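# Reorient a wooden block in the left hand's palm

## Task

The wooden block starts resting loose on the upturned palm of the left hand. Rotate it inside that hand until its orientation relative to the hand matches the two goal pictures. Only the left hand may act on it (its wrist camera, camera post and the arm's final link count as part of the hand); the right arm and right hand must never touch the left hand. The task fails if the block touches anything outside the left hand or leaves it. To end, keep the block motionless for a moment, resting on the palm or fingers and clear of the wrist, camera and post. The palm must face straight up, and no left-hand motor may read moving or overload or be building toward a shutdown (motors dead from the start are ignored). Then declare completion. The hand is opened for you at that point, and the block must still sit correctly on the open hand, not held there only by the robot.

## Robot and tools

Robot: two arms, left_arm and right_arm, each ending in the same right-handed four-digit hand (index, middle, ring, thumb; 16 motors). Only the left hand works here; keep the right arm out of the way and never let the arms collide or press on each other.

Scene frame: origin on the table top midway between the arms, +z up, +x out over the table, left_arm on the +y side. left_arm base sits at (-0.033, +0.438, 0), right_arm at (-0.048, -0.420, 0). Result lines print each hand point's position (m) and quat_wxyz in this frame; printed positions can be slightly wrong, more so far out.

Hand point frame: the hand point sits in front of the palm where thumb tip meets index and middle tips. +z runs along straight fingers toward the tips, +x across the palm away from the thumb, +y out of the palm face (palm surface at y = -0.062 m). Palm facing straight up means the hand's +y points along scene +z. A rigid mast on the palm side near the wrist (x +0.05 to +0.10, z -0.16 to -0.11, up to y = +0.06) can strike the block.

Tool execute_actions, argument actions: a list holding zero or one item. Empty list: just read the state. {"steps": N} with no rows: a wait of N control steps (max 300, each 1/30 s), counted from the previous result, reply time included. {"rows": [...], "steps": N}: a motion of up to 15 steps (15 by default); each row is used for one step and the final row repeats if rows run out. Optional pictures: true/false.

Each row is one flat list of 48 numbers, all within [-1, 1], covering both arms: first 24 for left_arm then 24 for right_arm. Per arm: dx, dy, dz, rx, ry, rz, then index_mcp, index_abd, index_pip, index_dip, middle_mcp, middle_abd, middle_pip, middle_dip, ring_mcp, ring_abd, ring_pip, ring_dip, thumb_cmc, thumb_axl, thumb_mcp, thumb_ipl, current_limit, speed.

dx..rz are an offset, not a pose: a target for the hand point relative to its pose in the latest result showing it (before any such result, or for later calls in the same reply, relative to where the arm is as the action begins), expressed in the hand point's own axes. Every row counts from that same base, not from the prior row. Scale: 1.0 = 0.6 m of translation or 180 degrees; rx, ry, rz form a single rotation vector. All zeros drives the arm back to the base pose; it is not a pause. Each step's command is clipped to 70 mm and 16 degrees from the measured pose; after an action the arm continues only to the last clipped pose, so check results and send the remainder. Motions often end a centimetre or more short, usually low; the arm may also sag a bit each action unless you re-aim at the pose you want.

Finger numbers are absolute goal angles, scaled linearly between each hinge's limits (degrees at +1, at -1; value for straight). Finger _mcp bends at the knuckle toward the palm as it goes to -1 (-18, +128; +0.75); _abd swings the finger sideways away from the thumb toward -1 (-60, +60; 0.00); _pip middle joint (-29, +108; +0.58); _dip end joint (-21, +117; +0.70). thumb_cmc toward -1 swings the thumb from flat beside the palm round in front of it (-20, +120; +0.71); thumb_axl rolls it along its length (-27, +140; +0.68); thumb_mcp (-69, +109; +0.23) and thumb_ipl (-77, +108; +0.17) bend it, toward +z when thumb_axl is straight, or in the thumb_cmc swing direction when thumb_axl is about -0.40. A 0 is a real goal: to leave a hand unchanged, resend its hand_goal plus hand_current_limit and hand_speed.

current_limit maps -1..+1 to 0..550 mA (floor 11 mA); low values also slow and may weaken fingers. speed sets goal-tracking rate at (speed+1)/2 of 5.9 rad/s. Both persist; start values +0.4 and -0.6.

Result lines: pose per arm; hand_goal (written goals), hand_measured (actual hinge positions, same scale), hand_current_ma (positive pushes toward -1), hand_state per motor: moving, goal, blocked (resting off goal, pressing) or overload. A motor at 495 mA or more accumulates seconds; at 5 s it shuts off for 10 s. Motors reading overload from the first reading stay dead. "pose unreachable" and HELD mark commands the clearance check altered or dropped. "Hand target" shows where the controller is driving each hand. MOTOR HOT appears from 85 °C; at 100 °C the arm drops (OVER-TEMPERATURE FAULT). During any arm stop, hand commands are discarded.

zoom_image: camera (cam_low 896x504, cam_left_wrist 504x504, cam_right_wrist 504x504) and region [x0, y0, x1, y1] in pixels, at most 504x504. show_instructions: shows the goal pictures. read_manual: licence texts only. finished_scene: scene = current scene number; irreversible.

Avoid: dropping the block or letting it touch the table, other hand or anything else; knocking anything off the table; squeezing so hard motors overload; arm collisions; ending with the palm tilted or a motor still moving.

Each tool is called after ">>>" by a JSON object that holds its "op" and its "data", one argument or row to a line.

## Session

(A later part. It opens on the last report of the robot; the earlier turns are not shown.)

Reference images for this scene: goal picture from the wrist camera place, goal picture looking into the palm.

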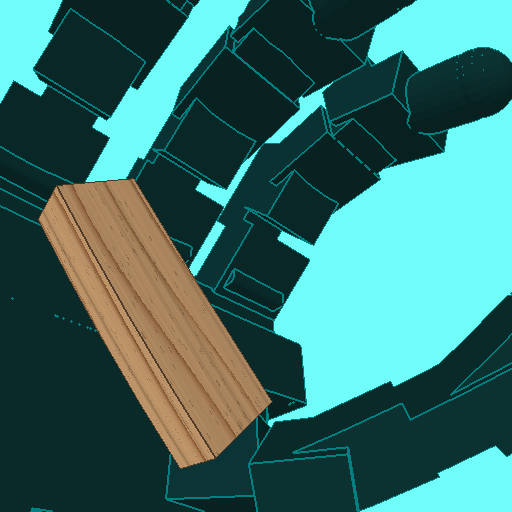

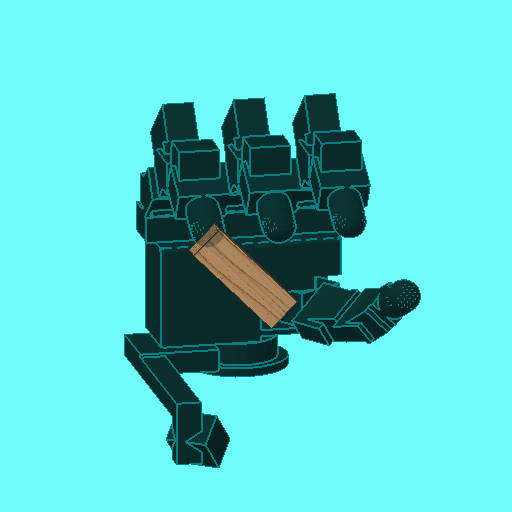

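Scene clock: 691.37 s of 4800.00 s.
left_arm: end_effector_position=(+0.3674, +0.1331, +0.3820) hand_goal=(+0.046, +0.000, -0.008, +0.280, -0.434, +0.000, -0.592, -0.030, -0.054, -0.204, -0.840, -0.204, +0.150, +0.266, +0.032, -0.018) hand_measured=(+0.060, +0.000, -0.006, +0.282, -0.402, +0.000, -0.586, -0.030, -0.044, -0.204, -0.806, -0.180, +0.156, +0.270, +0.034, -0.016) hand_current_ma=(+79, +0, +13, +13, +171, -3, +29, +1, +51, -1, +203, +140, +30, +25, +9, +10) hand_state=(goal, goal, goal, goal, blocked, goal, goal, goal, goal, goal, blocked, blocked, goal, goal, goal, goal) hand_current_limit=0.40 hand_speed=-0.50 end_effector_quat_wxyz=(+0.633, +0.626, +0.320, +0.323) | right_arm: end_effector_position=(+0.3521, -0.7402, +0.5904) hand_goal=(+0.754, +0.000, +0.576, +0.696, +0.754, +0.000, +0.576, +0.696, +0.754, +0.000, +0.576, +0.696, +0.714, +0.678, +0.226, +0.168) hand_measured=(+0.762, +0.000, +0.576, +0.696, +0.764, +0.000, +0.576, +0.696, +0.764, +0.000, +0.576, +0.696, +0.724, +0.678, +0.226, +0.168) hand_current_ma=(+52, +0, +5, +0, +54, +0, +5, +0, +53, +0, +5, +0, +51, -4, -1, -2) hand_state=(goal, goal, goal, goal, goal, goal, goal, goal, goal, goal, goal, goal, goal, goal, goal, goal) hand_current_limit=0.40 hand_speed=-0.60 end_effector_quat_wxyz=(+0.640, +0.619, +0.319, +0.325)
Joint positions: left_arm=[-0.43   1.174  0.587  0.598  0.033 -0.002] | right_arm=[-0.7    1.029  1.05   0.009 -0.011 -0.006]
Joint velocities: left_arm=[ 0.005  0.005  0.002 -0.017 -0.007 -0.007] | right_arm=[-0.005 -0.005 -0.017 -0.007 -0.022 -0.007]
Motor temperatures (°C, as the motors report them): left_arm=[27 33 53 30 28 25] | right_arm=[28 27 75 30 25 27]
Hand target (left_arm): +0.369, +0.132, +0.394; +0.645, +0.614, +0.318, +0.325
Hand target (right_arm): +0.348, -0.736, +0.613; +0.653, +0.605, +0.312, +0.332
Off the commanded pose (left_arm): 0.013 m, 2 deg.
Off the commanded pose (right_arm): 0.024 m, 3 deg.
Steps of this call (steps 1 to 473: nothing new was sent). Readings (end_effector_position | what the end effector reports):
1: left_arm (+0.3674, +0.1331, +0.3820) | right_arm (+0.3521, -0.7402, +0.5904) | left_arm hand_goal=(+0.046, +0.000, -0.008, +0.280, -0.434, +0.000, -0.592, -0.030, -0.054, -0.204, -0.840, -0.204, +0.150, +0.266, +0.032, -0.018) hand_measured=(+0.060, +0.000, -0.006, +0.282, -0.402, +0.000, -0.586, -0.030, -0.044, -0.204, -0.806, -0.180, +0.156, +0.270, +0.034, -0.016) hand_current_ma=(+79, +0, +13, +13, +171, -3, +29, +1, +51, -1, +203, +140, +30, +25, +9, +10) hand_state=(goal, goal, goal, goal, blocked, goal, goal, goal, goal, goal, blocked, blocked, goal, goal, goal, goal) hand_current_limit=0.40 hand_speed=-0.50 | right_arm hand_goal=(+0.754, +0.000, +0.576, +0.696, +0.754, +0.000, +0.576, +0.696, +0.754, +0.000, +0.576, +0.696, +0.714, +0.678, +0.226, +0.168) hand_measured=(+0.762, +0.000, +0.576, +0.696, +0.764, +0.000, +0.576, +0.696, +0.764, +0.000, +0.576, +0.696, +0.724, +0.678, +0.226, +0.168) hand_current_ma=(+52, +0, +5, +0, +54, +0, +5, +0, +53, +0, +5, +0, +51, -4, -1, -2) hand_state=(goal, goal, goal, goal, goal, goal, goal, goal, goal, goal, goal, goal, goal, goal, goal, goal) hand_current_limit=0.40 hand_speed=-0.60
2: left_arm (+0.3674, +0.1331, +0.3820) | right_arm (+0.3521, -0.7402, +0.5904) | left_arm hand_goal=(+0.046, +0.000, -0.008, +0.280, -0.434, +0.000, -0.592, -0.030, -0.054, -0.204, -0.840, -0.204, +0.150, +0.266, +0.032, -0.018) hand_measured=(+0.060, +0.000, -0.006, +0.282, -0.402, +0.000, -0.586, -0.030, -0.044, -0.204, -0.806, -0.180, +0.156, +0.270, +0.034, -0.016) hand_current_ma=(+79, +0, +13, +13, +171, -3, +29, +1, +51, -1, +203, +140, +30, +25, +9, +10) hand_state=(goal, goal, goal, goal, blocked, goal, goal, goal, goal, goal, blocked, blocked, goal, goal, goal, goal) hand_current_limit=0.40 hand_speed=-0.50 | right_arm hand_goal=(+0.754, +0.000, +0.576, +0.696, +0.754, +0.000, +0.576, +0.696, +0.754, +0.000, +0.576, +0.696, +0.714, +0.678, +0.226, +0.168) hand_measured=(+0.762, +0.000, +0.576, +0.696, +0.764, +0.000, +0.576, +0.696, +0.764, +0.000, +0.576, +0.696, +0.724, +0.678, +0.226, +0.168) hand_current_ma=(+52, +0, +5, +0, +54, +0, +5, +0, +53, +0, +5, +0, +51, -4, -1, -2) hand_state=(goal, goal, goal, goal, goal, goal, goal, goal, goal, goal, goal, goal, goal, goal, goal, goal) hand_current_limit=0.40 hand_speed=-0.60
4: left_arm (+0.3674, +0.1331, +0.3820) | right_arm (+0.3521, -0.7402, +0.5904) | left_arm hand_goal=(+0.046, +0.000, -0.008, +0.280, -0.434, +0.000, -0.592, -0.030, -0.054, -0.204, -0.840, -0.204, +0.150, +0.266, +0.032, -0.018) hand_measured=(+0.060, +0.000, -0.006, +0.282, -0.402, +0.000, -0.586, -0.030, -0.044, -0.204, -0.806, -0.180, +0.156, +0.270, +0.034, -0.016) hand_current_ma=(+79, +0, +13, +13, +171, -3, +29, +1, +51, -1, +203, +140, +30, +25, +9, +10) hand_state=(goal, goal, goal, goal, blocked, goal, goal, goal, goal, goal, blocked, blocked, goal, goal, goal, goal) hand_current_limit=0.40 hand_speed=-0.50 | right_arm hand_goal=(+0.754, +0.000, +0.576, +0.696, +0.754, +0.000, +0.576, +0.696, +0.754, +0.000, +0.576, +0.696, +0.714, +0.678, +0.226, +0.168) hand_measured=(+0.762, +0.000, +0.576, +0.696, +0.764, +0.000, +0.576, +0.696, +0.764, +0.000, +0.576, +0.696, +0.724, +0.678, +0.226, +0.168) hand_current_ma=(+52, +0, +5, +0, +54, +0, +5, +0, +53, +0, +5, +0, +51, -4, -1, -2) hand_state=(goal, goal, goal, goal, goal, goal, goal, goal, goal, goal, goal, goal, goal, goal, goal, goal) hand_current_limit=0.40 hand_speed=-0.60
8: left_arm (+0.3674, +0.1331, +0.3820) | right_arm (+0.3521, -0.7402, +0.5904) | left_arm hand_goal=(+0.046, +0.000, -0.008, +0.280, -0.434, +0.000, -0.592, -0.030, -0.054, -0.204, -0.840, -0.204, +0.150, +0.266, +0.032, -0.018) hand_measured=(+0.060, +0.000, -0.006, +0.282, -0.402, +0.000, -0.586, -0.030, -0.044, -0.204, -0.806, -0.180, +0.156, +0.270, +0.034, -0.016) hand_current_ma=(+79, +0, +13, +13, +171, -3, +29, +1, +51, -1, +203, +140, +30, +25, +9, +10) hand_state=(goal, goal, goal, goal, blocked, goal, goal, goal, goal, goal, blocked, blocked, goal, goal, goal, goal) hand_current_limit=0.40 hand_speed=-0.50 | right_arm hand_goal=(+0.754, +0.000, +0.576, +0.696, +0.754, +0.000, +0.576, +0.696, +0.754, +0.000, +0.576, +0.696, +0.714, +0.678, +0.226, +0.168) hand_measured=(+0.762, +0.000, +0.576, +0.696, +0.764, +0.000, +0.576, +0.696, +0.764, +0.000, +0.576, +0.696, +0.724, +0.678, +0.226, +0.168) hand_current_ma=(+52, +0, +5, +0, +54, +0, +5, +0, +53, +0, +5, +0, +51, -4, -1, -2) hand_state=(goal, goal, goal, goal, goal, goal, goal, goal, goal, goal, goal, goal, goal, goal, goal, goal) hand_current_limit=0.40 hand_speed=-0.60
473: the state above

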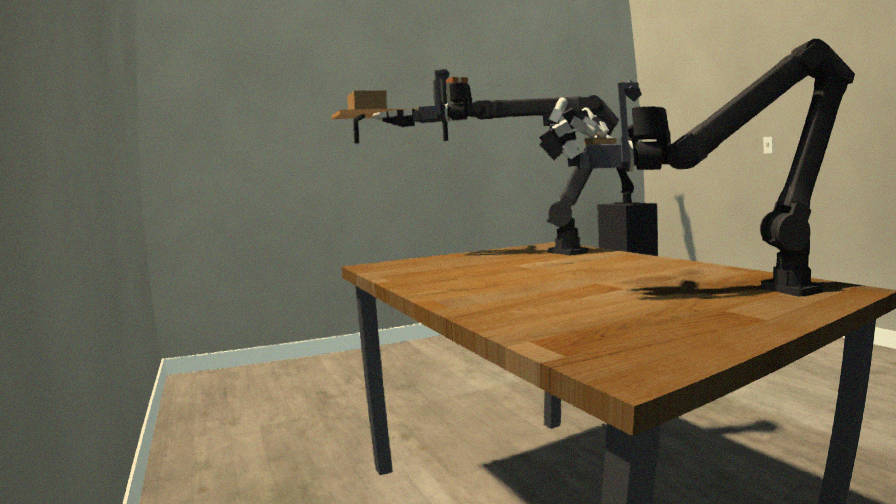

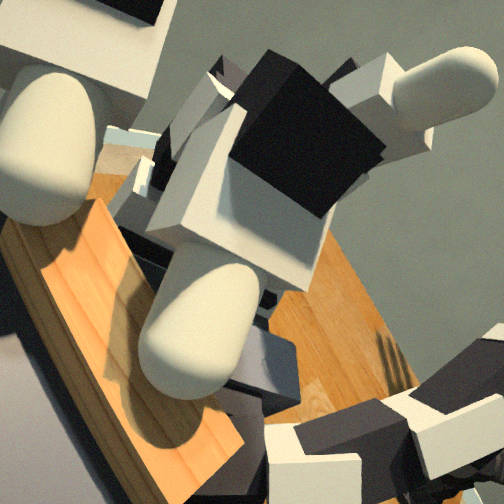

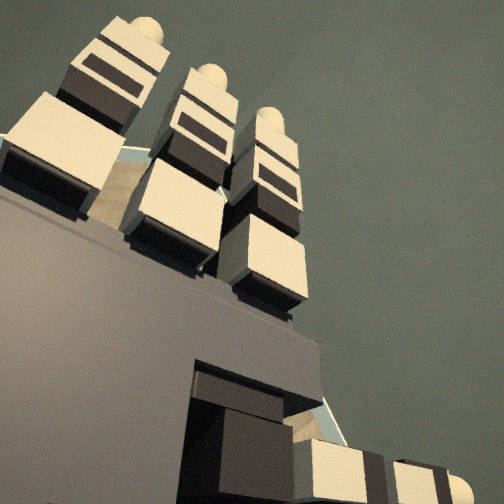

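>>> {"op": "execute_actions", "data": {
  "actions": [
    {"rows": [[-0.0005,0.0205,0.0041,-0.0107,0,-0.003, 0.046,0,-0.008,0.28, -0.402,0,-0.586,-0.030, -0.044,-0.204,-0.806,-0.180, 0.150,0.266,0.032,-0.018, 0.4,-0.5, 0.0003,0.0393,-0.0075,-0.0139,0,0, 0.754,0,0.576,0.696, 0.754,0,0.576,0.696, 0.754,0,0.576,0.696, 0.714,0.678,0.226,0.168, 0.4,-0.6],[-0.0005,0.0205,0.0041,-0.0107,0,-0.003, 0.046,0,-0.008,0.28, -0.402,0,-0.566,-0.030, -0.044,-0.204,-0.786,-0.180, 0.150,0.266,0.032,-0.018, 0.4,-0.5, 0.0003,0.0393,-0.0075,-0.0139,0,0, 0.754,0,0.576,0.696, 0.754,0,0.576,0.696, 0.754,0,0.576,0.696, 0.714,0.678,0.226,0.168, 0.4,-0.6],[-0.0005,0.0205,0.0041,-0.0107,0,-0.003, 0.046,0,-0.008,0.28, -0.402,0,-0.546,-0.030, -0.044,-0.204,-0.766,-0.180, 0.150,0.266,0.032,-0.018, 0.4,-0.5, 0.0003,0.0393,-0.0075,-0.0139,0,0, 0.754,0,0.576,0.696, 0.754,0,0.576,0.696, 0.754,0,0.576,0.696, 0.714,0.678,0.226,0.168, 0.4,-0.6],[-0.0005,0.0205,0.0041,-0.0107,0,-0.003, 0.046,0,-0.008,0.28, -0.402,0,-0.526,-0.030, -0.044,-0.204,-0.746,-0.180, 0.150,0.266,0.032,-0.018, 0.4,-0.5, 0.0003,0.0393,-0.0075,-0.0139,0,0, 0.754,0,0.576,0.696, 0.754,0,0.576,0.696, 0.754,0,0.576,0.696, 0.714,0.678,0.226,0.168, 0.4,-0.6],[-0.0005,0.0205,0.0041,-0.0107,0,-0.003, 0.046,0,-0.008,0.28, -0.402,0,-0.506,-0.030, -0.044,-0.204,-0.726,-0.180, 0.150,0.266,0.032,-0.018, 0.4,-0.5, 0.0003,0.0393,-0.0075,-0.0139,0,0, 0.754,0,0.576,0.696, 0.754,0,0.576,0.696, 0.754,0,0.576,0.696, 0.714,0.678,0.226,0.168, 0.4,-0.6],[-0.0005,0.0205,0.0041,-0.0107,0,-0.003, 0.046,0,-0.008,0.28, -0.402,0,-0.486,-0.030, -0.044,-0.204,-0.706,-0.180, 0.150,0.266,0.032,-0.018, 0.4,-0.5, 0.0003,0.0393,-0.0075,-0.0139,0,0, 0.754,0,0.576,0.696, 0.754,0,0.576,0.696, 0.754,0,0.576,0.696, 0.714,0.678,0.226,0.168, 0.4,-0.6],[-0.0005,0.0205,0.0041,-0.0107,0,-0.003, 0.046,0,-0.008,0.28, -0.402,0,-0.466,-0.030, -0.044,-0.204,-0.686,-0.180, 0.150,0.266,0.032,-0.018, 0.4,-0.5, 0.0003,0.0393,-0.0075,-0.0139,0,0, 0.754,0,0.576,0.696, 0.754,0,0.576,0.696, 0.754,0,0.576,0.696, 0.714,0.678,0.226,0.168, 0.4,-0.6],[-0.0005,0.0205,0.0041,-0.0107,0,-0.003, 0.046,0,-0.008,0.28, -0.402,0,-0.45,-0.030, -0.044,-0.204,-0.67,-0.180, 0.150,0.266,0.032,-0.018, 0.4,-0.5, 0.0003,0.0393,-0.0075,-0.0139,0,0, 0.754,0,0.576,0.696, 0.754,0,0.576,0.696, 0.754,0,0.576,0.696, 0.714,0.678,0.226,0.168, 0.4,-0.6]], "steps": 12}
  ]
}}

Scene clock: 713.07 s of 4800.00 s.
left_arm: end_effector_position=(+0.3675, +0.1332, +0.3820) hand_goal=(+0.046, +0.000, -0.008, +0.280, -0.402, +0.000, -0.450, -0.030, -0.044, -0.204, -0.670, -0.180, +0.150, +0.266, +0.032, -0.018) hand_measured=(+0.060, +0.000, -0.006, +0.282, -0.400, +0.000, -0.460, -0.030, -0.042, -0.204, -0.678, -0.178, +0.156, +0.270, +0.034, -0.016) hand_current_ma=(+79, +0, +13, +13, +11, -3, -41, +1, +14, -1, -38, +11, +30, +25, +9, +10) hand_state=(goal, goal, goal, goal, goal, goal, moving, goal, goal, goal, moving, goal, goal, goal, goal, goal) hand_current_limit=0.40 hand_speed=-0.50 end_effector_quat_wxyz=(+0.634, +0.626, +0.320, +0.322) | right_arm: end_effector_position=(+0.3521, -0.7402, +0.5904) hand_goal=(+0.754, +0.000, +0.576, +0.696, +0.754, +0.000, +0.576, +0.696, +0.754, +0.000, +0.576, +0.696, +0.714, +0.678, +0.226, +0.168) hand_measured=(+0.762, +0.000, +0.576, +0.696, +0.764, +0.000, +0.576, +0.696, +0.764, +0.000, +0.576, +0.696, +0.724, +0.678, +0.226, +0.168) hand_current_ma=(+52, +0, +5, +0, +54, +0, +5, +0, +53, +0, +5, +0, +51, -4, -1, -2) hand_state=(goal, goal, goal, goal, goal, goal, goal, goal, goal, goal, goal, goal, goal, goal, goal, goal) hand_current_limit=0.40 hand_speed=-0.60 end_effector_quat_wxyz=(+0.640, +0.619, +0.319, +0.325)
Joint positions: left_arm=[-0.43   1.174  0.587  0.598  0.033 -0.002] | right_arm=[-0.7    1.029  1.05   0.009 -0.011 -0.006]
Joint velocities: left_arm=[-0.005 -0.005 -0.002 -0.002 -0.066 -0.11 ] | right_arm=[-0.005 -0.005  0.012  0.017 -0.051 -0.022]
Motor temperatures (°C, as the motors report them): left_arm=[27 33 53 30 28 25] | right_arm=[28 27 75 30 25 27]
Hand target (left_arm): +0.369, +0.132, +0.394; +0.645, +0.614, +0.318, +0.325
Hand target (right_arm): +0.348, -0.736, +0.613; +0.653, +0.605, +0.312, +0.332
Off the commanded pose (left_arm): 0.013 m, 2 deg.
Off the commanded pose (right_arm): 0.024 m, 3 deg.
Steps of this call (steps 1 to 639: nothing new was sent; steps 640 to 651: all 12 steps of this action). Readings (end_effector_position | what the end effector reports):
640: left_arm (+0.3674, +0.1331, +0.3820) | right_arm (+0.3521, -0.7402, +0.5904) | left_arm hand_goal=(+0.046, +0.000, -0.008, +0.280, -0.402, +0.000, -0.586, -0.030, -0.044, -0.204, -0.806, -0.180, +0.150, +0.266, +0.032, -0.018) hand_measured=(+0.060, +0.000, -0.006, +0.282, -0.402, +0.000, -0.586, -0.030, -0.044, -0.204, -0.806, -0.180, +0.156, +0.270, +0.034, -0.016) hand_current_ma=(+79, +0, +13, +13, +171, -3, +29, +1, +51, -1, +203, +140, +30, +25, +9, +10) hand_state=(goal, goal, goal, goal, moving, goal, moving, goal, moving, goal, moving, moving, goal, goal, goal, goal) hand_current_limit=0.40 hand_speed=-0.50 | right_arm hand_goal=(+0.754, +0.000, +0.576, +0.696, +0.754, +0.000, +0.576, +0.696, +0.754, +0.000, +0.576, +0.696, +0.714, +0.678, +0.226, +0.168) hand_measured=(+0.762, +0.000, +0.576, +0.696, +0.764, +0.000, +0.576, +0.696, +0.764, +0.000, +0.576, +0.696, +0.724, +0.678, +0.226, +0.168) hand_current_ma=(+52, +0, +5, +0, +54, +0, +5, +0, +53, +0, +5, +0, +51, -4, -1, -2) hand_state=(goal, goal, goal, goal, goal, goal, goal, goal, goal, goal, goal, goal, goal, goal, goal, goal) hand_current_limit=0.40 hand_speed=-0.60
641: left_arm (+0.3674, +0.1331, +0.3820) | right_arm (+0.3521, -0.7402, +0.5904) | left_arm hand_goal=(+0.046, +0.000, -0.008, +0.280, -0.402, +0.000, -0.566, -0.030, -0.044, -0.204, -0.786, -0.180, +0.150, +0.266, +0.032, -0.018) hand_measured=(+0.060, +0.000, -0.006, +0.282, -0.402, +0.000, -0.586, -0.030, -0.044, -0.204, -0.806, -0.180, +0.156, +0.270, +0.034, -0.016) hand_current_ma=(+79, +0, +13, +13, +85, -3, +18, +1, +32, -1, +100, +68, +30, +25, +9, +10) hand_state=(goal, goal, goal, goal, moving, goal, moving, goal, moving, goal, moving, moving, goal, goal, goal, goal) hand_current_limit=0.40 hand_speed=-0.50 | right_arm hand_goal=(+0.754, +0.000, +0.576, +0.696, +0.754, +0.000, +0.576, +0.696, +0.754, +0.000, +0.576, +0.696, +0.714, +0.678, +0.226, +0.168) hand_measured=(+0.762, +0.000, +0.576, +0.696, +0.764, +0.000, +0.576, +0.696, +0.764, +0.000, +0.576, +0.696, +0.724, +0.678, +0.226, +0.168) hand_current_ma=(+52, +0, +5, +0, +54, +0, +5, +0, +53, +0, +5, +0, +51, -4, -1, -2) hand_state=(goal, goal, goal, goal, goal, goal, goal, goal, goal, goal, goal, goal, goal, goal, goal, goal) hand_current_limit=0.40 hand_speed=-0.60
643: left_arm (+0.3675, +0.1332, +0.3820) | right_arm (+0.3521, -0.7402, +0.5904) | left_arm hand_goal=(+0.046, +0.000, -0.008, +0.280, -0.402, +0.000, -0.526, -0.030, -0.044, -0.204, -0.746, -0.180, +0.150, +0.266, +0.032, -0.018) hand_measured=(+0.060, +0.000, -0.006, +0.282, -0.398, +0.000, -0.578, -0.030, -0.042, -0.204, -0.794, -0.178, +0.156, +0.270, +0.034, -0.016) hand_current_ma=(+79, +0, +13, +13, +8, -3, -75, +1, +9, -1, -66, +6, +30, +25, +9, +10) hand_state=(goal, goal, goal, goal, moving, goal, moving, goal, goal, goal, moving, moving, goal, goal, goal, goal) hand_current_limit=0.40 hand_speed=-0.50 | right_arm hand_goal=(+0.754, +0.000, +0.576, +0.696, +0.754, +0.000, +0.576, +0.696, +0.754, +0.000, +0.576, +0.696, +0.714, +0.678, +0.226, +0.168) hand_measured=(+0.762, +0.000, +0.576, +0.696, +0.764, +0.000, +0.576, +0.696, +0.764, +0.000, +0.576, +0.696, +0.724, +0.678, +0.226, +0.168) hand_current_ma=(+52, +0, +5, +0, +54, +0, +5, +0, +53, +0, +5, +0, +51, -4, -1, -2) hand_state=(goal, goal, goal, goal, goal, goal, goal, goal, goal, goal, goal, goal, goal, goal, goal, goal) hand_current_limit=0.40 hand_speed=-0.60
647: left_arm (+0.3675, +0.1332, +0.3820) | right_arm (+0.3521, -0.7402, +0.5904) | left_arm hand_goal=(+0.046, +0.000, -0.008, +0.280, -0.402, +0.000, -0.450, -0.030, -0.044, -0.204, -0.670, -0.180, +0.150, +0.266, +0.032, -0.018) hand_measured=(+0.060, +0.000, -0.006, +0.282, -0.400, +0.000, -0.508, -0.030, -0.042, -0.204, -0.724, -0.178, +0.156, +0.270, +0.034, -0.016) hand_current_ma=(+79, +0, +13, +13, +10, -3, -69, +1, +14, -1, -64, +11, +30, +25, +9, +10) hand_state=(goal, goal, goal, goal, goal, goal, moving, goal, goal, goal, moving, goal, goal, goal, goal, goal) hand_current_limit=0.40 hand_speed=-0.50 | right_arm hand_goal=(+0.754, +0.000, +0.576, +0.696, +0.754, +0.000, +0.576, +0.696, +0.754, +0.000, +0.576, +0.696, +0.714, +0.678, +0.226, +0.168) hand_measured=(+0.762, +0.000, +0.576, +0.696, +0.764, +0.000, +0.576, +0.696, +0.764, +0.000, +0.576, +0.696, +0.724, +0.678, +0.226, +0.168) hand_current_ma=(+52, +0, +5, +0, +54, +0, +5, +0, +53, +0, +5, +0, +51, -4, -1, -2) hand_state=(goal, goal, goal, goal, goal, goal, goal, goal, goal, goal, goal, goal, goal, goal, goal, goal) hand_current_limit=0.40 hand_speed=-0.60
651: the state above

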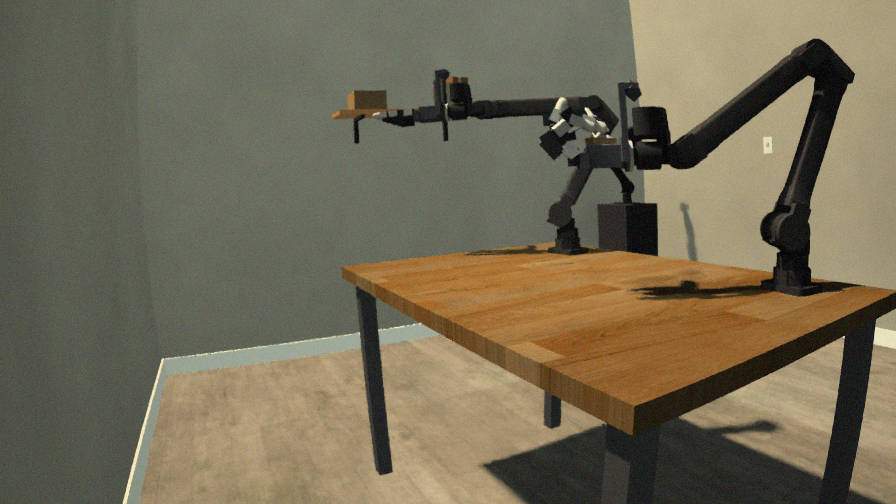

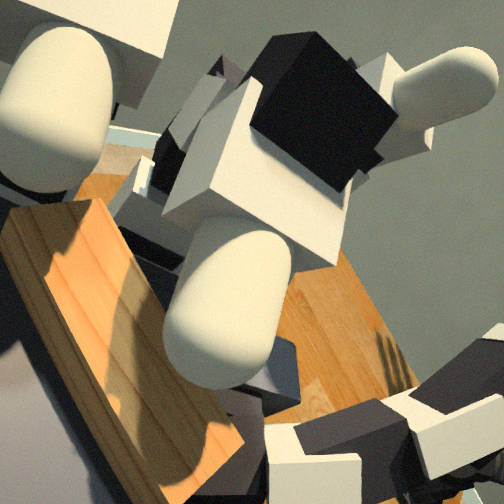

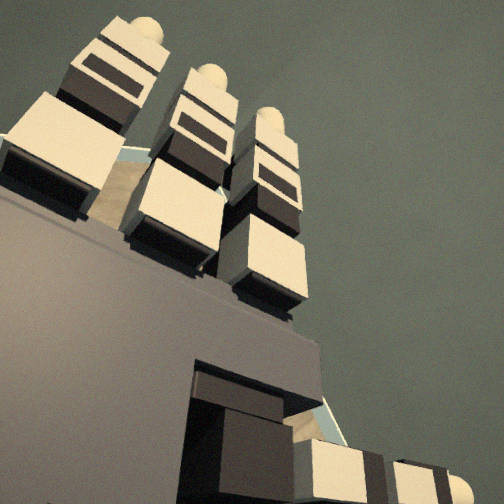

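>>> {"op": "execute_actions", "data": {
  "actions": [
    {"rows": [[-0.0005,0.0205,0.0041,-0.0107,0,-0.003, 0.046,0,-0.008,0.28, 0.046,0,-0.008,0.28, 0.046,-0.204,-0.30,0.10, 0.150,0.266,0.032,-0.018, 0.4,-0.5, 0.0003,0.0393,-0.0075,-0.0139,0,0, 0.754,0,0.576,0.696, 0.754,0,0.576,0.696, 0.754,0,0.576,0.696, 0.714,0.678,0.226,0.168, 0.4,-0.6],[-0.0005,0.0205,0.0041,-0.0107,0,-0.003, 0.046,0,-0.008,0.28, 0.046,0,-0.008,0.28, 0.046,-0.204,-0.30,0.10, 0.150,0.266,0.032,-0.018, 0.4,-0.5, 0.0003,0.0393,-0.0075,-0.0139,0,0, 0.754,0,0.576,0.696, 0.754,0,0.576,0.696, 0.754,0,0.576,0.696, 0.714,0.678,0.226,0.168, 0.4,-0.6],[-0.0005,0.0205,0.0041,-0.0107,0,-0.003, 0.046,0,-0.008,0.28, 0.046,0,-0.008,0.28, 0.046,-0.204,-0.30,0.10, 0.150,0.266,0.032,-0.018, 0.4,-0.5, 0.0003,0.0393,-0.0075,-0.0139,0,0, 0.754,0,0.576,0.696, 0.754,0,0.576,0.696, 0.754,0,0.576,0.696, 0.714,0.678,0.226,0.168, 0.4,-0.6],[-0.0005,0.0205,0.0041,-0.0107,0,-0.003, 0.046,0,-0.008,0.28, 0.046,0,-0.008,0.28, 0.046,-0.204,-0.30,0.10, 0.150,0.266,0.032,-0.018, 0.4,-0.5, 0.0003,0.0393,-0.0075,-0.0139,0,0, 0.754,0,0.576,0.696, 0.754,0,0.576,0.696, 0.754,0,0.576,0.696, 0.714,0.678,0.226,0.168, 0.4,-0.6],[-0.0005,0.0205,0.0041,-0.0107,0,-0.003, 0.046,0,-0.008,0.28, 0.046,0,-0.008,0.28, 0.046,-0.204,-0.30,0.10, 0.150,0.266,0.032,-0.018, 0.4,-0.5, 0.0003,0.0393,-0.0075,-0.0139,0,0, 0.754,0,0.576,0.696, 0.754,0,0.576,0.696, 0.754,0,0.576,0.696, 0.714,0.678,0.226,0.168, 0.4,-0.6],[-0.0005,0.0205,0.0041,-0.0107,0,-0.003, 0.046,0,-0.008,0.28, 0.046,0,-0.008,0.28, 0.046,0,-0.008,0.28, 0.150,0.266,0.032,-0.018, 0.4,-0.5, 0.0003,0.0393,-0.0075,-0.0139,0,0, 0.754,0,0.576,0.696, 0.754,0,0.576,0.696, 0.754,0,0.576,0.696, 0.714,0.678,0.226,0.168, 0.4,-0.6]], "steps": 15}
  ],
  "pictures": false
}}

>>> {"op": "execute_actions", "data": {
  "actions": [
    {"steps": 25}
  ]
}}

>>> {"op": "show_instructions", "data": {

}}

Scene clock: 730.37 s of 4800.00 s.
left_arm: end_effector_position=(+0.3675, +0.1333, +0.3821) hand_goal=(+0.046, +0.000, -0.008, +0.280, +0.046, +0.000, -0.008, +0.280, +0.046, +0.000, -0.008, +0.280, +0.150, +0.266, +0.032, -0.018) hand_measured=(+0.060, +0.000, -0.006, +0.282, +0.000, +0.000, -0.060, +0.276, +0.048, -0.004, -0.330, +0.184, +0.156, +0.270, +0.034, -0.016) hand_current_ma=(+79, +0, +13, +13, -14, -3, -48, -16, +14, -14, -61, -55, +30, +25, +9, +10) hand_state=(goal, goal, goal, goal, moving, goal, moving, moving, goal, moving, moving, moving, goal, goal, goal, goal) hand_current_limit=0.40 hand_speed=-0.50 end_effector_quat_wxyz=(+0.634, +0.626, +0.320, +0.322) | right_arm: end_effector_position=(+0.3521, -0.7402, +0.5904) hand_goal=(+0.754, +0.000, +0.576, +0.696, +0.754, +0.000, +0.576, +0.696, +0.754, +0.000, +0.576, +0.696, +0.714, +0.678, +0.226, +0.168) hand_measured=(+0.762, +0.000, +0.576, +0.696, +0.764, +0.000, +0.576, +0.696, +0.764, +0.000, +0.576, +0.696, +0.724, +0.678, +0.226, +0.168) hand_current_ma=(+52, +0, +5, +0, +54, +0, +5, +0, +53, +0, +5, +0, +51, -4, -1, -2) hand_state=(goal, goal, goal, goal, goal, goal, goal, goal, goal, goal, goal, goal, goal, goal, goal, goal) hand_current_limit=0.40 hand_speed=-0.60 end_effector_quat_wxyz=(+0.640, +0.619, +0.319, +0.325)
Joint positions: left_arm=[-0.43   1.174  0.587  0.598  0.032 -0.003] | right_arm=[-0.7    1.029  1.05   0.009 -0.011 -0.006]
Joint velocities: left_arm=[ 0.005 -0.005 -0.012 -0.027 -0.007  0.037] | right_arm=[ 0.005 -0.015 -0.012  0.012 -0.037  0.095]
Motor temperatures (°C, as the motors report them): left_arm=[27 33 53 30 28 25] | right_arm=[28 27 75 30 25 27]
Hand target (left_arm): +0.369, +0.132, +0.394; +0.645, +0.614, +0.318, +0.325
Hand target (right_arm): +0.348, -0.736, +0.613; +0.653, +0.605, +0.312, +0.332
Off the commanded pose (left_arm): 0.012 m, 2 deg.
Off the commanded pose (right_arm): 0.024 m, 3 deg.
Steps of this call (steps 1 to 504: nothing new was sent; steps 505 to 519: all 15 steps of this action). Readings (end_effector_position | what the end effector reports):
505: left_arm (+0.3675, +0.1332, +0.3820) | right_arm (+0.3521, -0.7402, +0.5904) | left_arm hand_goal=(+0.046, +0.000, -0.008, +0.280, +0.046, +0.000, -0.008, +0.280, +0.046, -0.204, -0.300, +0.100, +0.150, +0.266, +0.032, -0.018) hand_measured=(+0.060, +0.000, -0.006, +0.282, -0.400, +0.000, -0.458, -0.030, -0.042, -0.204, -0.676, -0.178, +0.156, +0.270, +0.034, -0.016) hand_current_ma=(+79, +0, +13, +13, +10, -3, -43, +1, +14, -1, -39, +11, +30, +25, +9, +10) hand_state=(goal, goal, goal, goal, moving, goal, moving, moving, moving, goal, moving, moving, goal, goal, goal, goal) hand_current_limit=0.40 hand_speed=-0.50 | right_arm hand_goal=(+0.754, +0.000, +0.576, +0.696, +0.754, +0.000, +0.576, +0.696, +0.754, +0.000, +0.576, +0.696, +0.714, +0.678, +0.226, +0.168) hand_measured=(+0.762, +0.000, +0.576, +0.696, +0.764, +0.000, +0.576, +0.696, +0.764, +0.000, +0.576, +0.696, +0.724, +0.678, +0.226, +0.168) hand_current_ma=(+52, +0, +5, +0, +54, +0, +5, +0, +53, +0, +5, +0, +51, -4, -1, -2) hand_state=(goal, goal, goal, goal, goal, goal, goal, goal, goal, goal, goal, goal, goal, goal, goal, goal) hand_current_limit=0.40 hand_speed=-0.60
506: left_arm (+0.3675, +0.1332, +0.3820) | right_arm (+0.3521, -0.7402, +0.5904) | left_arm hand_goal=(+0.046, +0.000, -0.008, +0.280, +0.046, +0.000, -0.008, +0.280, +0.046, -0.204, -0.300, +0.100, +0.150, +0.266, +0.032, -0.018) hand_measured=(+0.060, +0.000, -0.006, +0.282, -0.400, +0.000, -0.458, -0.030, -0.042, -0.204, -0.676, -0.178, +0.156, +0.270, +0.034, -0.016) hand_current_ma=(+79, +0, +13, +13, -78, -3, -118, -85, -67, -1, -122, -79, +30, +25, +9, +10) hand_state=(goal, goal, goal, goal, moving, goal, moving, moving, moving, goal, moving, moving, goal, goal, goal, goal) hand_current_limit=0.40 hand_speed=-0.50 | right_arm hand_goal=(+0.754, +0.000, +0.576, +0.696, +0.754, +0.000, +0.576, +0.696, +0.754, +0.000, +0.576, +0.696, +0.714, +0.678, +0.226, +0.168) hand_measured=(+0.762, +0.000, +0.576, +0.696, +0.764, +0.000, +0.576, +0.696, +0.764, +0.000, +0.576, +0.696, +0.724, +0.678, +0.226, +0.168) hand_current_ma=(+52, +0, +5, +0, +54, +0, +5, +0, +53, +0, +5, +0, +51, -4, -1, -2) hand_state=(goal, goal, goal, goal, goal, goal, goal, goal, goal, goal, goal, goal, goal, goal, goal, goal) hand_current_limit=0.40 hand_speed=-0.60
508: left_arm (+0.3675, +0.1333, +0.3821) | right_arm (+0.3521, -0.7402, +0.5904) | left_arm hand_goal=(+0.046, +0.000, -0.008, +0.280, +0.046, +0.000, -0.008, +0.280, +0.046, -0.204, -0.300, +0.100, +0.150, +0.266, +0.032, -0.018) hand_measured=(+0.060, +0.000, -0.006, +0.282, -0.356, +0.000, -0.410, +0.016, +0.008, -0.204, -0.632, -0.132, +0.156, +0.270, +0.034, -0.016) hand_current_ma=(+79, +0, +13, +13, -52, -3, -83, -61, -12, -1, -85, -58, +30, +25, +9, +10) hand_state=(goal, goal, goal, goal, moving, goal, moving, moving, moving, goal, moving, moving, goal, goal, goal, goal) hand_current_limit=0.40 hand_speed=-0.50 | right_arm hand_goal=(+0.754, +0.000, +0.576, +0.696, +0.754, +0.000, +0.576, +0.696, +0.754, +0.000, +0.576, +0.696, +0.714, +0.678, +0.226, +0.168) hand_measured=(+0.762, +0.000, +0.576, +0.696, +0.764, +0.000, +0.576, +0.696, +0.764, +0.000, +0.576, +0.696, +0.724, +0.678, +0.226, +0.168) hand_current_ma=(+52, +0, +5, +0, +54, +0, +5, +0, +53, +0, +5, +0, +51, -4, -1, -2) hand_state=(goal, goal, goal, goal, goal, goal, goal, goal, goal, goal, goal, goal, goal, goal, goal, goal) hand_current_limit=0.40 hand_speed=-0.60
512: left_arm (+0.3675, +0.1333, +0.3821) | right_arm (+0.3521, -0.7402, +0.5904) | left_arm hand_goal=(+0.046, +0.000, -0.008, +0.280, +0.046, +0.000, -0.008, +0.280, +0.046, +0.000, -0.008, +0.280, +0.150, +0.266, +0.032, -0.018) hand_measured=(+0.060, +0.000, -0.006, +0.282, -0.232, +0.000, -0.286, +0.130, +0.048, -0.182, -0.524, -0.018, +0.156, +0.270, +0.034, -0.016) hand_current_ma=(+79, +0, +13, +13, -51, -3, -76, -56, +11, -80, -69, -55, +30, +25, +9, +10) hand_state=(goal, goal, goal, goal, moving, goal, moving, moving, moving, moving, moving, moving, goal, goal, goal, goal) hand_current_limit=0.40 hand_speed=-0.50 | right_arm hand_goal=(+0.754, +0.000, +0.576, +0.696, +0.754, +0.000, +0.576, +0.696, +0.754, +0.000, +0.576, +0.696, +0.714, +0.678, +0.226, +0.168) hand_measured=(+0.762, +0.000, +0.576, +0.696, +0.764, +0.000, +0.576, +0.696, +0.764, +0.000, +0.576, +0.696, +0.724, +0.678, +0.226, +0.168) hand_current_ma=(+52, +0, +5, +0, +54, +0, +5, +0, +53, +0, +5, +0, +51, -4, -1, -2) hand_state=(goal, goal, goal, goal, goal, goal, goal, goal, goal, goal, goal, goal, goal, goal, goal, goal) hand_current_limit=0.40 hand_speed=-0.60
519: the state above

Scene clock: 731.20 s of 4800.00 s.
left_arm: end_effector_position=(+0.3675, +0.1333, +0.3821) hand_goal=(+0.046, +0.000, -0.008, +0.280, +0.046, +0.000, -0.008, +0.280, +0.046, +0.000, -0.008, +0.280, +0.150, +0.266, +0.032, -0.018) hand_measured=(+0.060, +0.000, -0.006, +0.282, +0.050, +0.000, -0.010, +0.278, +0.050, -0.004, -0.010, +0.278, +0.156, +0.270, +0.034, -0.016) hand_current_ma=(+79, +0, +13, +13, +23, -3, -15, -17, +21, -16, -15, -17, +30, +25, +9, +10) hand_state=(goal, goal, goal, goal, goal, goal, goal, goal, goal, goal, goal, goal, goal, goal, goal, goal) hand_current_limit=0.40 hand_speed=-0.50 end_effector_quat_wxyz=(+0.634, +0.626, +0.320, +0.322) | right_arm: end_effector_position=(+0.3521, -0.7402, +0.5904) hand_goal=(+0.754, +0.000, +0.576, +0.696, +0.754, +0.000, +0.576, +0.696, +0.754, +0.000, +0.576, +0.696, +0.714, +0.678, +0.226, +0.168) hand_measured=(+0.762, +0.000, +0.576, +0.696, +0.764, +0.000, +0.576, +0.696, +0.764, +0.000, +0.576, +0.696, +0.724, +0.678, +0.226, +0.168) hand_current_ma=(+52, +0, +5, +0, +54, +0, +5, +0, +53, +0, +5, +0, +51, -4, -1, -2) hand_state=(goal, goal, goal, goal, goal, goal, goal, goal, goal, goal, goal, goal, goal, goal, goal, goal) hand_current_limit=0.40 hand_speed=-0.60 end_effector_quat_wxyz=(+0.640, +0.619, +0.319, +0.325)
Joint positions: left_arm=[-0.43   1.174  0.587  0.598  0.032 -0.003] | right_arm=[-0.7    1.029  1.05   0.009 -0.011 -0.006]
Joint velocities: left_arm=[-0.024 -0.015  0.012 -0.002  0.007 -0.022] | right_arm=[-0.015 -0.015 -0.012  0.007 -0.051 -0.051]
Motor temperatures (°C, as the motors report them): left_arm=[27 33 53 30 28 25] | right_arm=[28 27 75 30 25 27]
Hand target (left_arm): +0.369, +0.132, +0.394; +0.645, +0.614, +0.318, +0.325
Hand target (right_arm): +0.348, -0.736, +0.613; +0.653, +0.605, +0.312, +0.332
Off the commanded pose (left_arm): 0.012 m, 2 deg.
Off the commanded pose (right_arm): 0.024 m, 3 deg.
Steps of this call (steps 1 to 25: nothing new was sent). Readings (end_effector_position | what the end effector reports):
1: left_arm (+0.3675, +0.1333, +0.3821) | right_arm (+0.3521, -0.7402, +0.5904) | left_arm hand_goal=(+0.046, +0.000, -0.008, +0.280, +0.046, +0.000, -0.008, +0.280, +0.046, +0.000, -0.008, +0.280, +0.150, +0.266, +0.032, -0.018) hand_measured=(+0.060, +0.000, -0.006, +0.282, +0.030, +0.000, -0.030, +0.276, +0.048, -0.004, -0.302, +0.214, +0.156, +0.270, +0.034, -0.016) hand_current_ma=(+79, +0, +13, +13, +39, -3, +1, -16, +14, -15, -60, -54, +30, +25, +9, +10) hand_state=(goal, goal, goal, goal, moving, goal, moving, moving, goal, goal, moving, moving, goal, goal, goal, goal) hand_current_limit=0.40 hand_speed=-0.50 | right_arm hand_goal=(+0.754, +0.000, +0.576, +0.696, +0.754, +0.000, +0.576, +0.696, +0.754, +0.000, +0.576, +0.696, +0.714, +0.678, +0.226, +0.168) hand_measured=(+0.762, +0.000, +0.576, +0.696, +0.764, +0.000, +0.576, +0.696, +0.764, +0.000, +0.576, +0.696, +0.724, +0.678, +0.226, +0.168) hand_current_ma=(+52, +0, +5, +0, +54, +0, +5, +0, +53, +0, +5, +0, +51, -4, -1, -2) hand_state=(goal, goal, goal, goal, goal, goal, goal, goal, goal, goal, goal, goal, goal, goal, goal, goal) hand_current_limit=0.40 hand_speed=-0.60
2: left_arm (+0.3675, +0.1333, +0.3821) | right_arm (+0.3521, -0.7402, +0.5904) | left_arm hand_goal=(+0.046, +0.000, -0.008, +0.280, +0.046, +0.000, -0.008, +0.280, +0.046, +0.000, -0.008, +0.280, +0.150, +0.266, +0.032, -0.018) hand_measured=(+0.060, +0.000, -0.006, +0.282, +0.044, +0.000, -0.016, +0.278, +0.048, -0.004, -0.274, +0.242, +0.156, +0.270, +0.034, -0.016) hand_current_ma=(+79, +0, +13, +13, +38, -3, -3, -16, +15, -16, -58, -30, +30, +25, +9, +10) hand_state=(goal, goal, goal, goal, moving, goal, moving, goal, goal, goal, moving, moving, goal, goal, goal, goal) hand_current_limit=0.40 hand_speed=-0.50 | right_arm hand_goal=(+0.754, +0.000, +0.576, +0.696, +0.754, +0.000, +0.576, +0.696, +0.754, +0.000, +0.576, +0.696, +0.714, +0.678, +0.226, +0.168) hand_measured=(+0.762, +0.000, +0.576, +0.696, +0.764, +0.000, +0.576, +0.696, +0.764, +0.000, +0.576, +0.696, +0.724, +0.678, +0.226, +0.168) hand_current_ma=(+52, +0, +5, +0, +54, +0, +5, +0, +53, +0, +5, +0, +51, -4, -1, -2) hand_state=(goal, goal, goal, goal, goal, goal, goal, goal, goal, goal, goal, goal, goal, goal, goal, goal) hand_current_limit=0.40 hand_speed=-0.60
4: left_arm (+0.3675, +0.1333, +0.3821) | right_arm (+0.3521, -0.7402, +0.5904) | left_arm hand_goal=(+0.046, +0.000, -0.008, +0.280, +0.046, +0.000, -0.008, +0.280, +0.046, +0.000, -0.008, +0.280, +0.150, +0.266, +0.032, -0.018) hand_measured=(+0.060, +0.000, -0.006, +0.282, +0.050, +0.000, -0.012, +0.278, +0.048, -0.004, -0.218, +0.274, +0.156, +0.270, +0.034, -0.016) hand_current_ma=(+79, +0, +13, +13, +23, -3, -14, -17, +16, -16, -56, -12, +30, +25, +9, +10) hand_state=(goal, goal, goal, goal, moving, goal, moving, goal, goal, goal, moving, moving, goal, goal, goal, goal) hand_current_limit=0.40 hand_speed=-0.50 | right_arm hand_goal=(+0.754, +0.000, +0.576, +0.696, +0.754, +0.000, +0.576, +0.696, +0.754, +0.000, +0.576, +0.696, +0.714, +0.678, +0.226, +0.168) hand_measured=(+0.762, +0.000, +0.576, +0.696, +0.764, +0.000, +0.576, +0.696, +0.764, +0.000, +0.576, +0.696, +0.724, +0.678, +0.226, +0.168) hand_current_ma=(+52, +0, +5, +0, +54, +0, +5, +0, +53, +0, +5, +0, +51, -4, -1, -2) hand_state=(goal, goal, goal, goal, goal, goal, goal, goal, goal, goal, goal, goal, goal, goal, goal, goal) hand_current_limit=0.40 hand_speed=-0.60
8: left_arm (+0.3675, +0.1333, +0.3821) | right_arm (+0.3521, -0.7402, +0.5904) | left_arm hand_goal=(+0.046, +0.000, -0.008, +0.280, +0.046, +0.000, -0.008, +0.280, +0.046, +0.000, -0.008, +0.280, +0.150, +0.266, +0.032, -0.018) hand_measured=(+0.060, +0.000, -0.006, +0.282, +0.050, +0.000, -0.010, +0.278, +0.050, -0.004, -0.104, +0.276, +0.156, +0.270, +0.034, -0.016) hand_current_ma=(+79, +0, +13, +13, +23, -3, -15, -17, +18, -16, -53, -18, +30, +25, +9, +10) hand_state=(goal, goal, goal, goal, goal, goal, goal, goal, goal, goal, moving, goal, goal, goal, goal, goal) hand_current_limit=0.40 hand_speed=-0.50 | right_arm hand_goal=(+0.754, +0.000, +0.576, +0.696, +0.754, +0.000, +0.576, +0.696, +0.754, +0.000, +0.576, +0.696, +0.714, +0.678, +0.226, +0.168) hand_measured=(+0.762, +0.000, +0.576, +0.696, +0.764, +0.000, +0.576, +0.696, +0.764, +0.000, +0.576, +0.696, +0.724, +0.678, +0.226, +0.168) hand_current_ma=(+52, +0, +5, +0, +54, +0, +5, +0, +53, +0, +5, +0, +51, -4, -1, -2) hand_state=(goal, goal, goal, goal, goal, goal, goal, goal, goal, goal, goal, goal, goal, goal, goal, goal) hand_current_limit=0.40 hand_speed=-0.60
25: the state above

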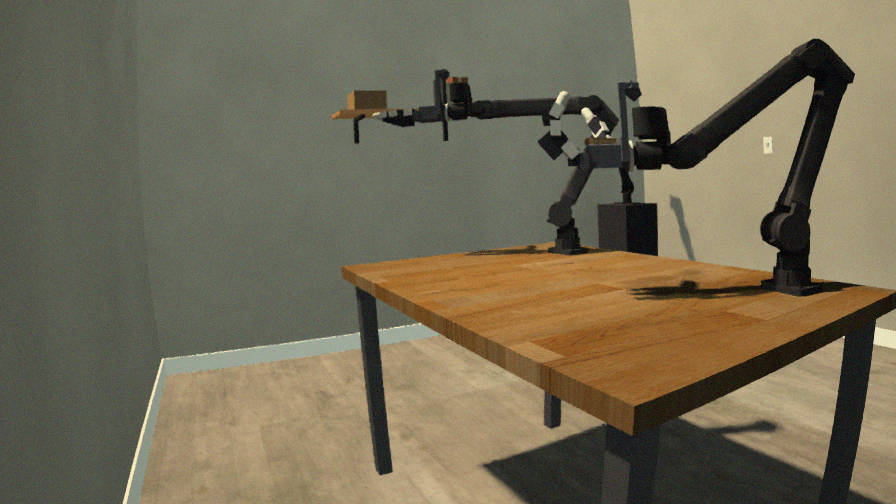

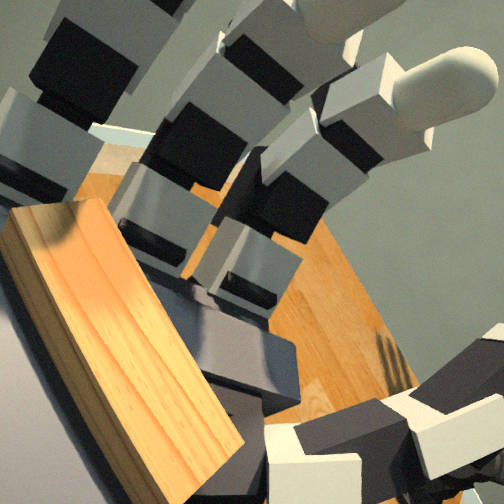

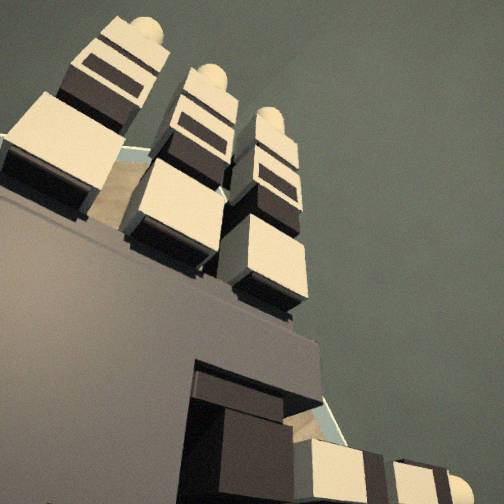

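Reference images for this scene: goal picture from the wrist camera place, goal picture looking into the palm.

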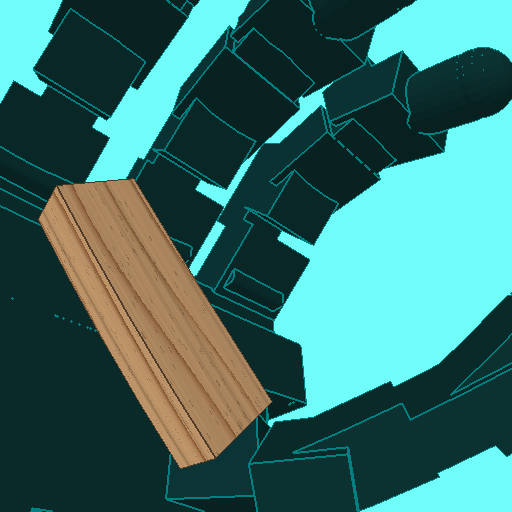

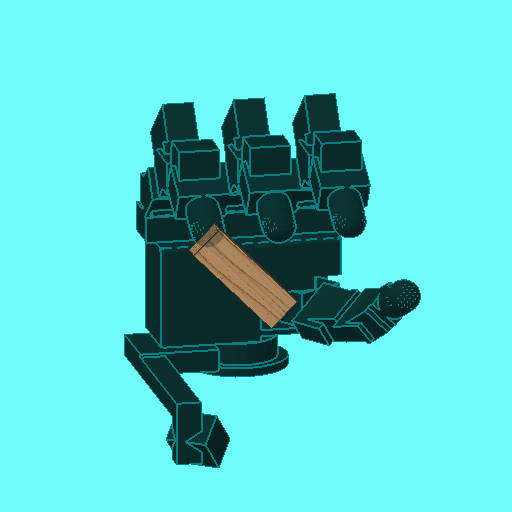

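>>> {"op": "finished_scene", "data": {
  "scene": 2
}}

The scene is finished: the task was done.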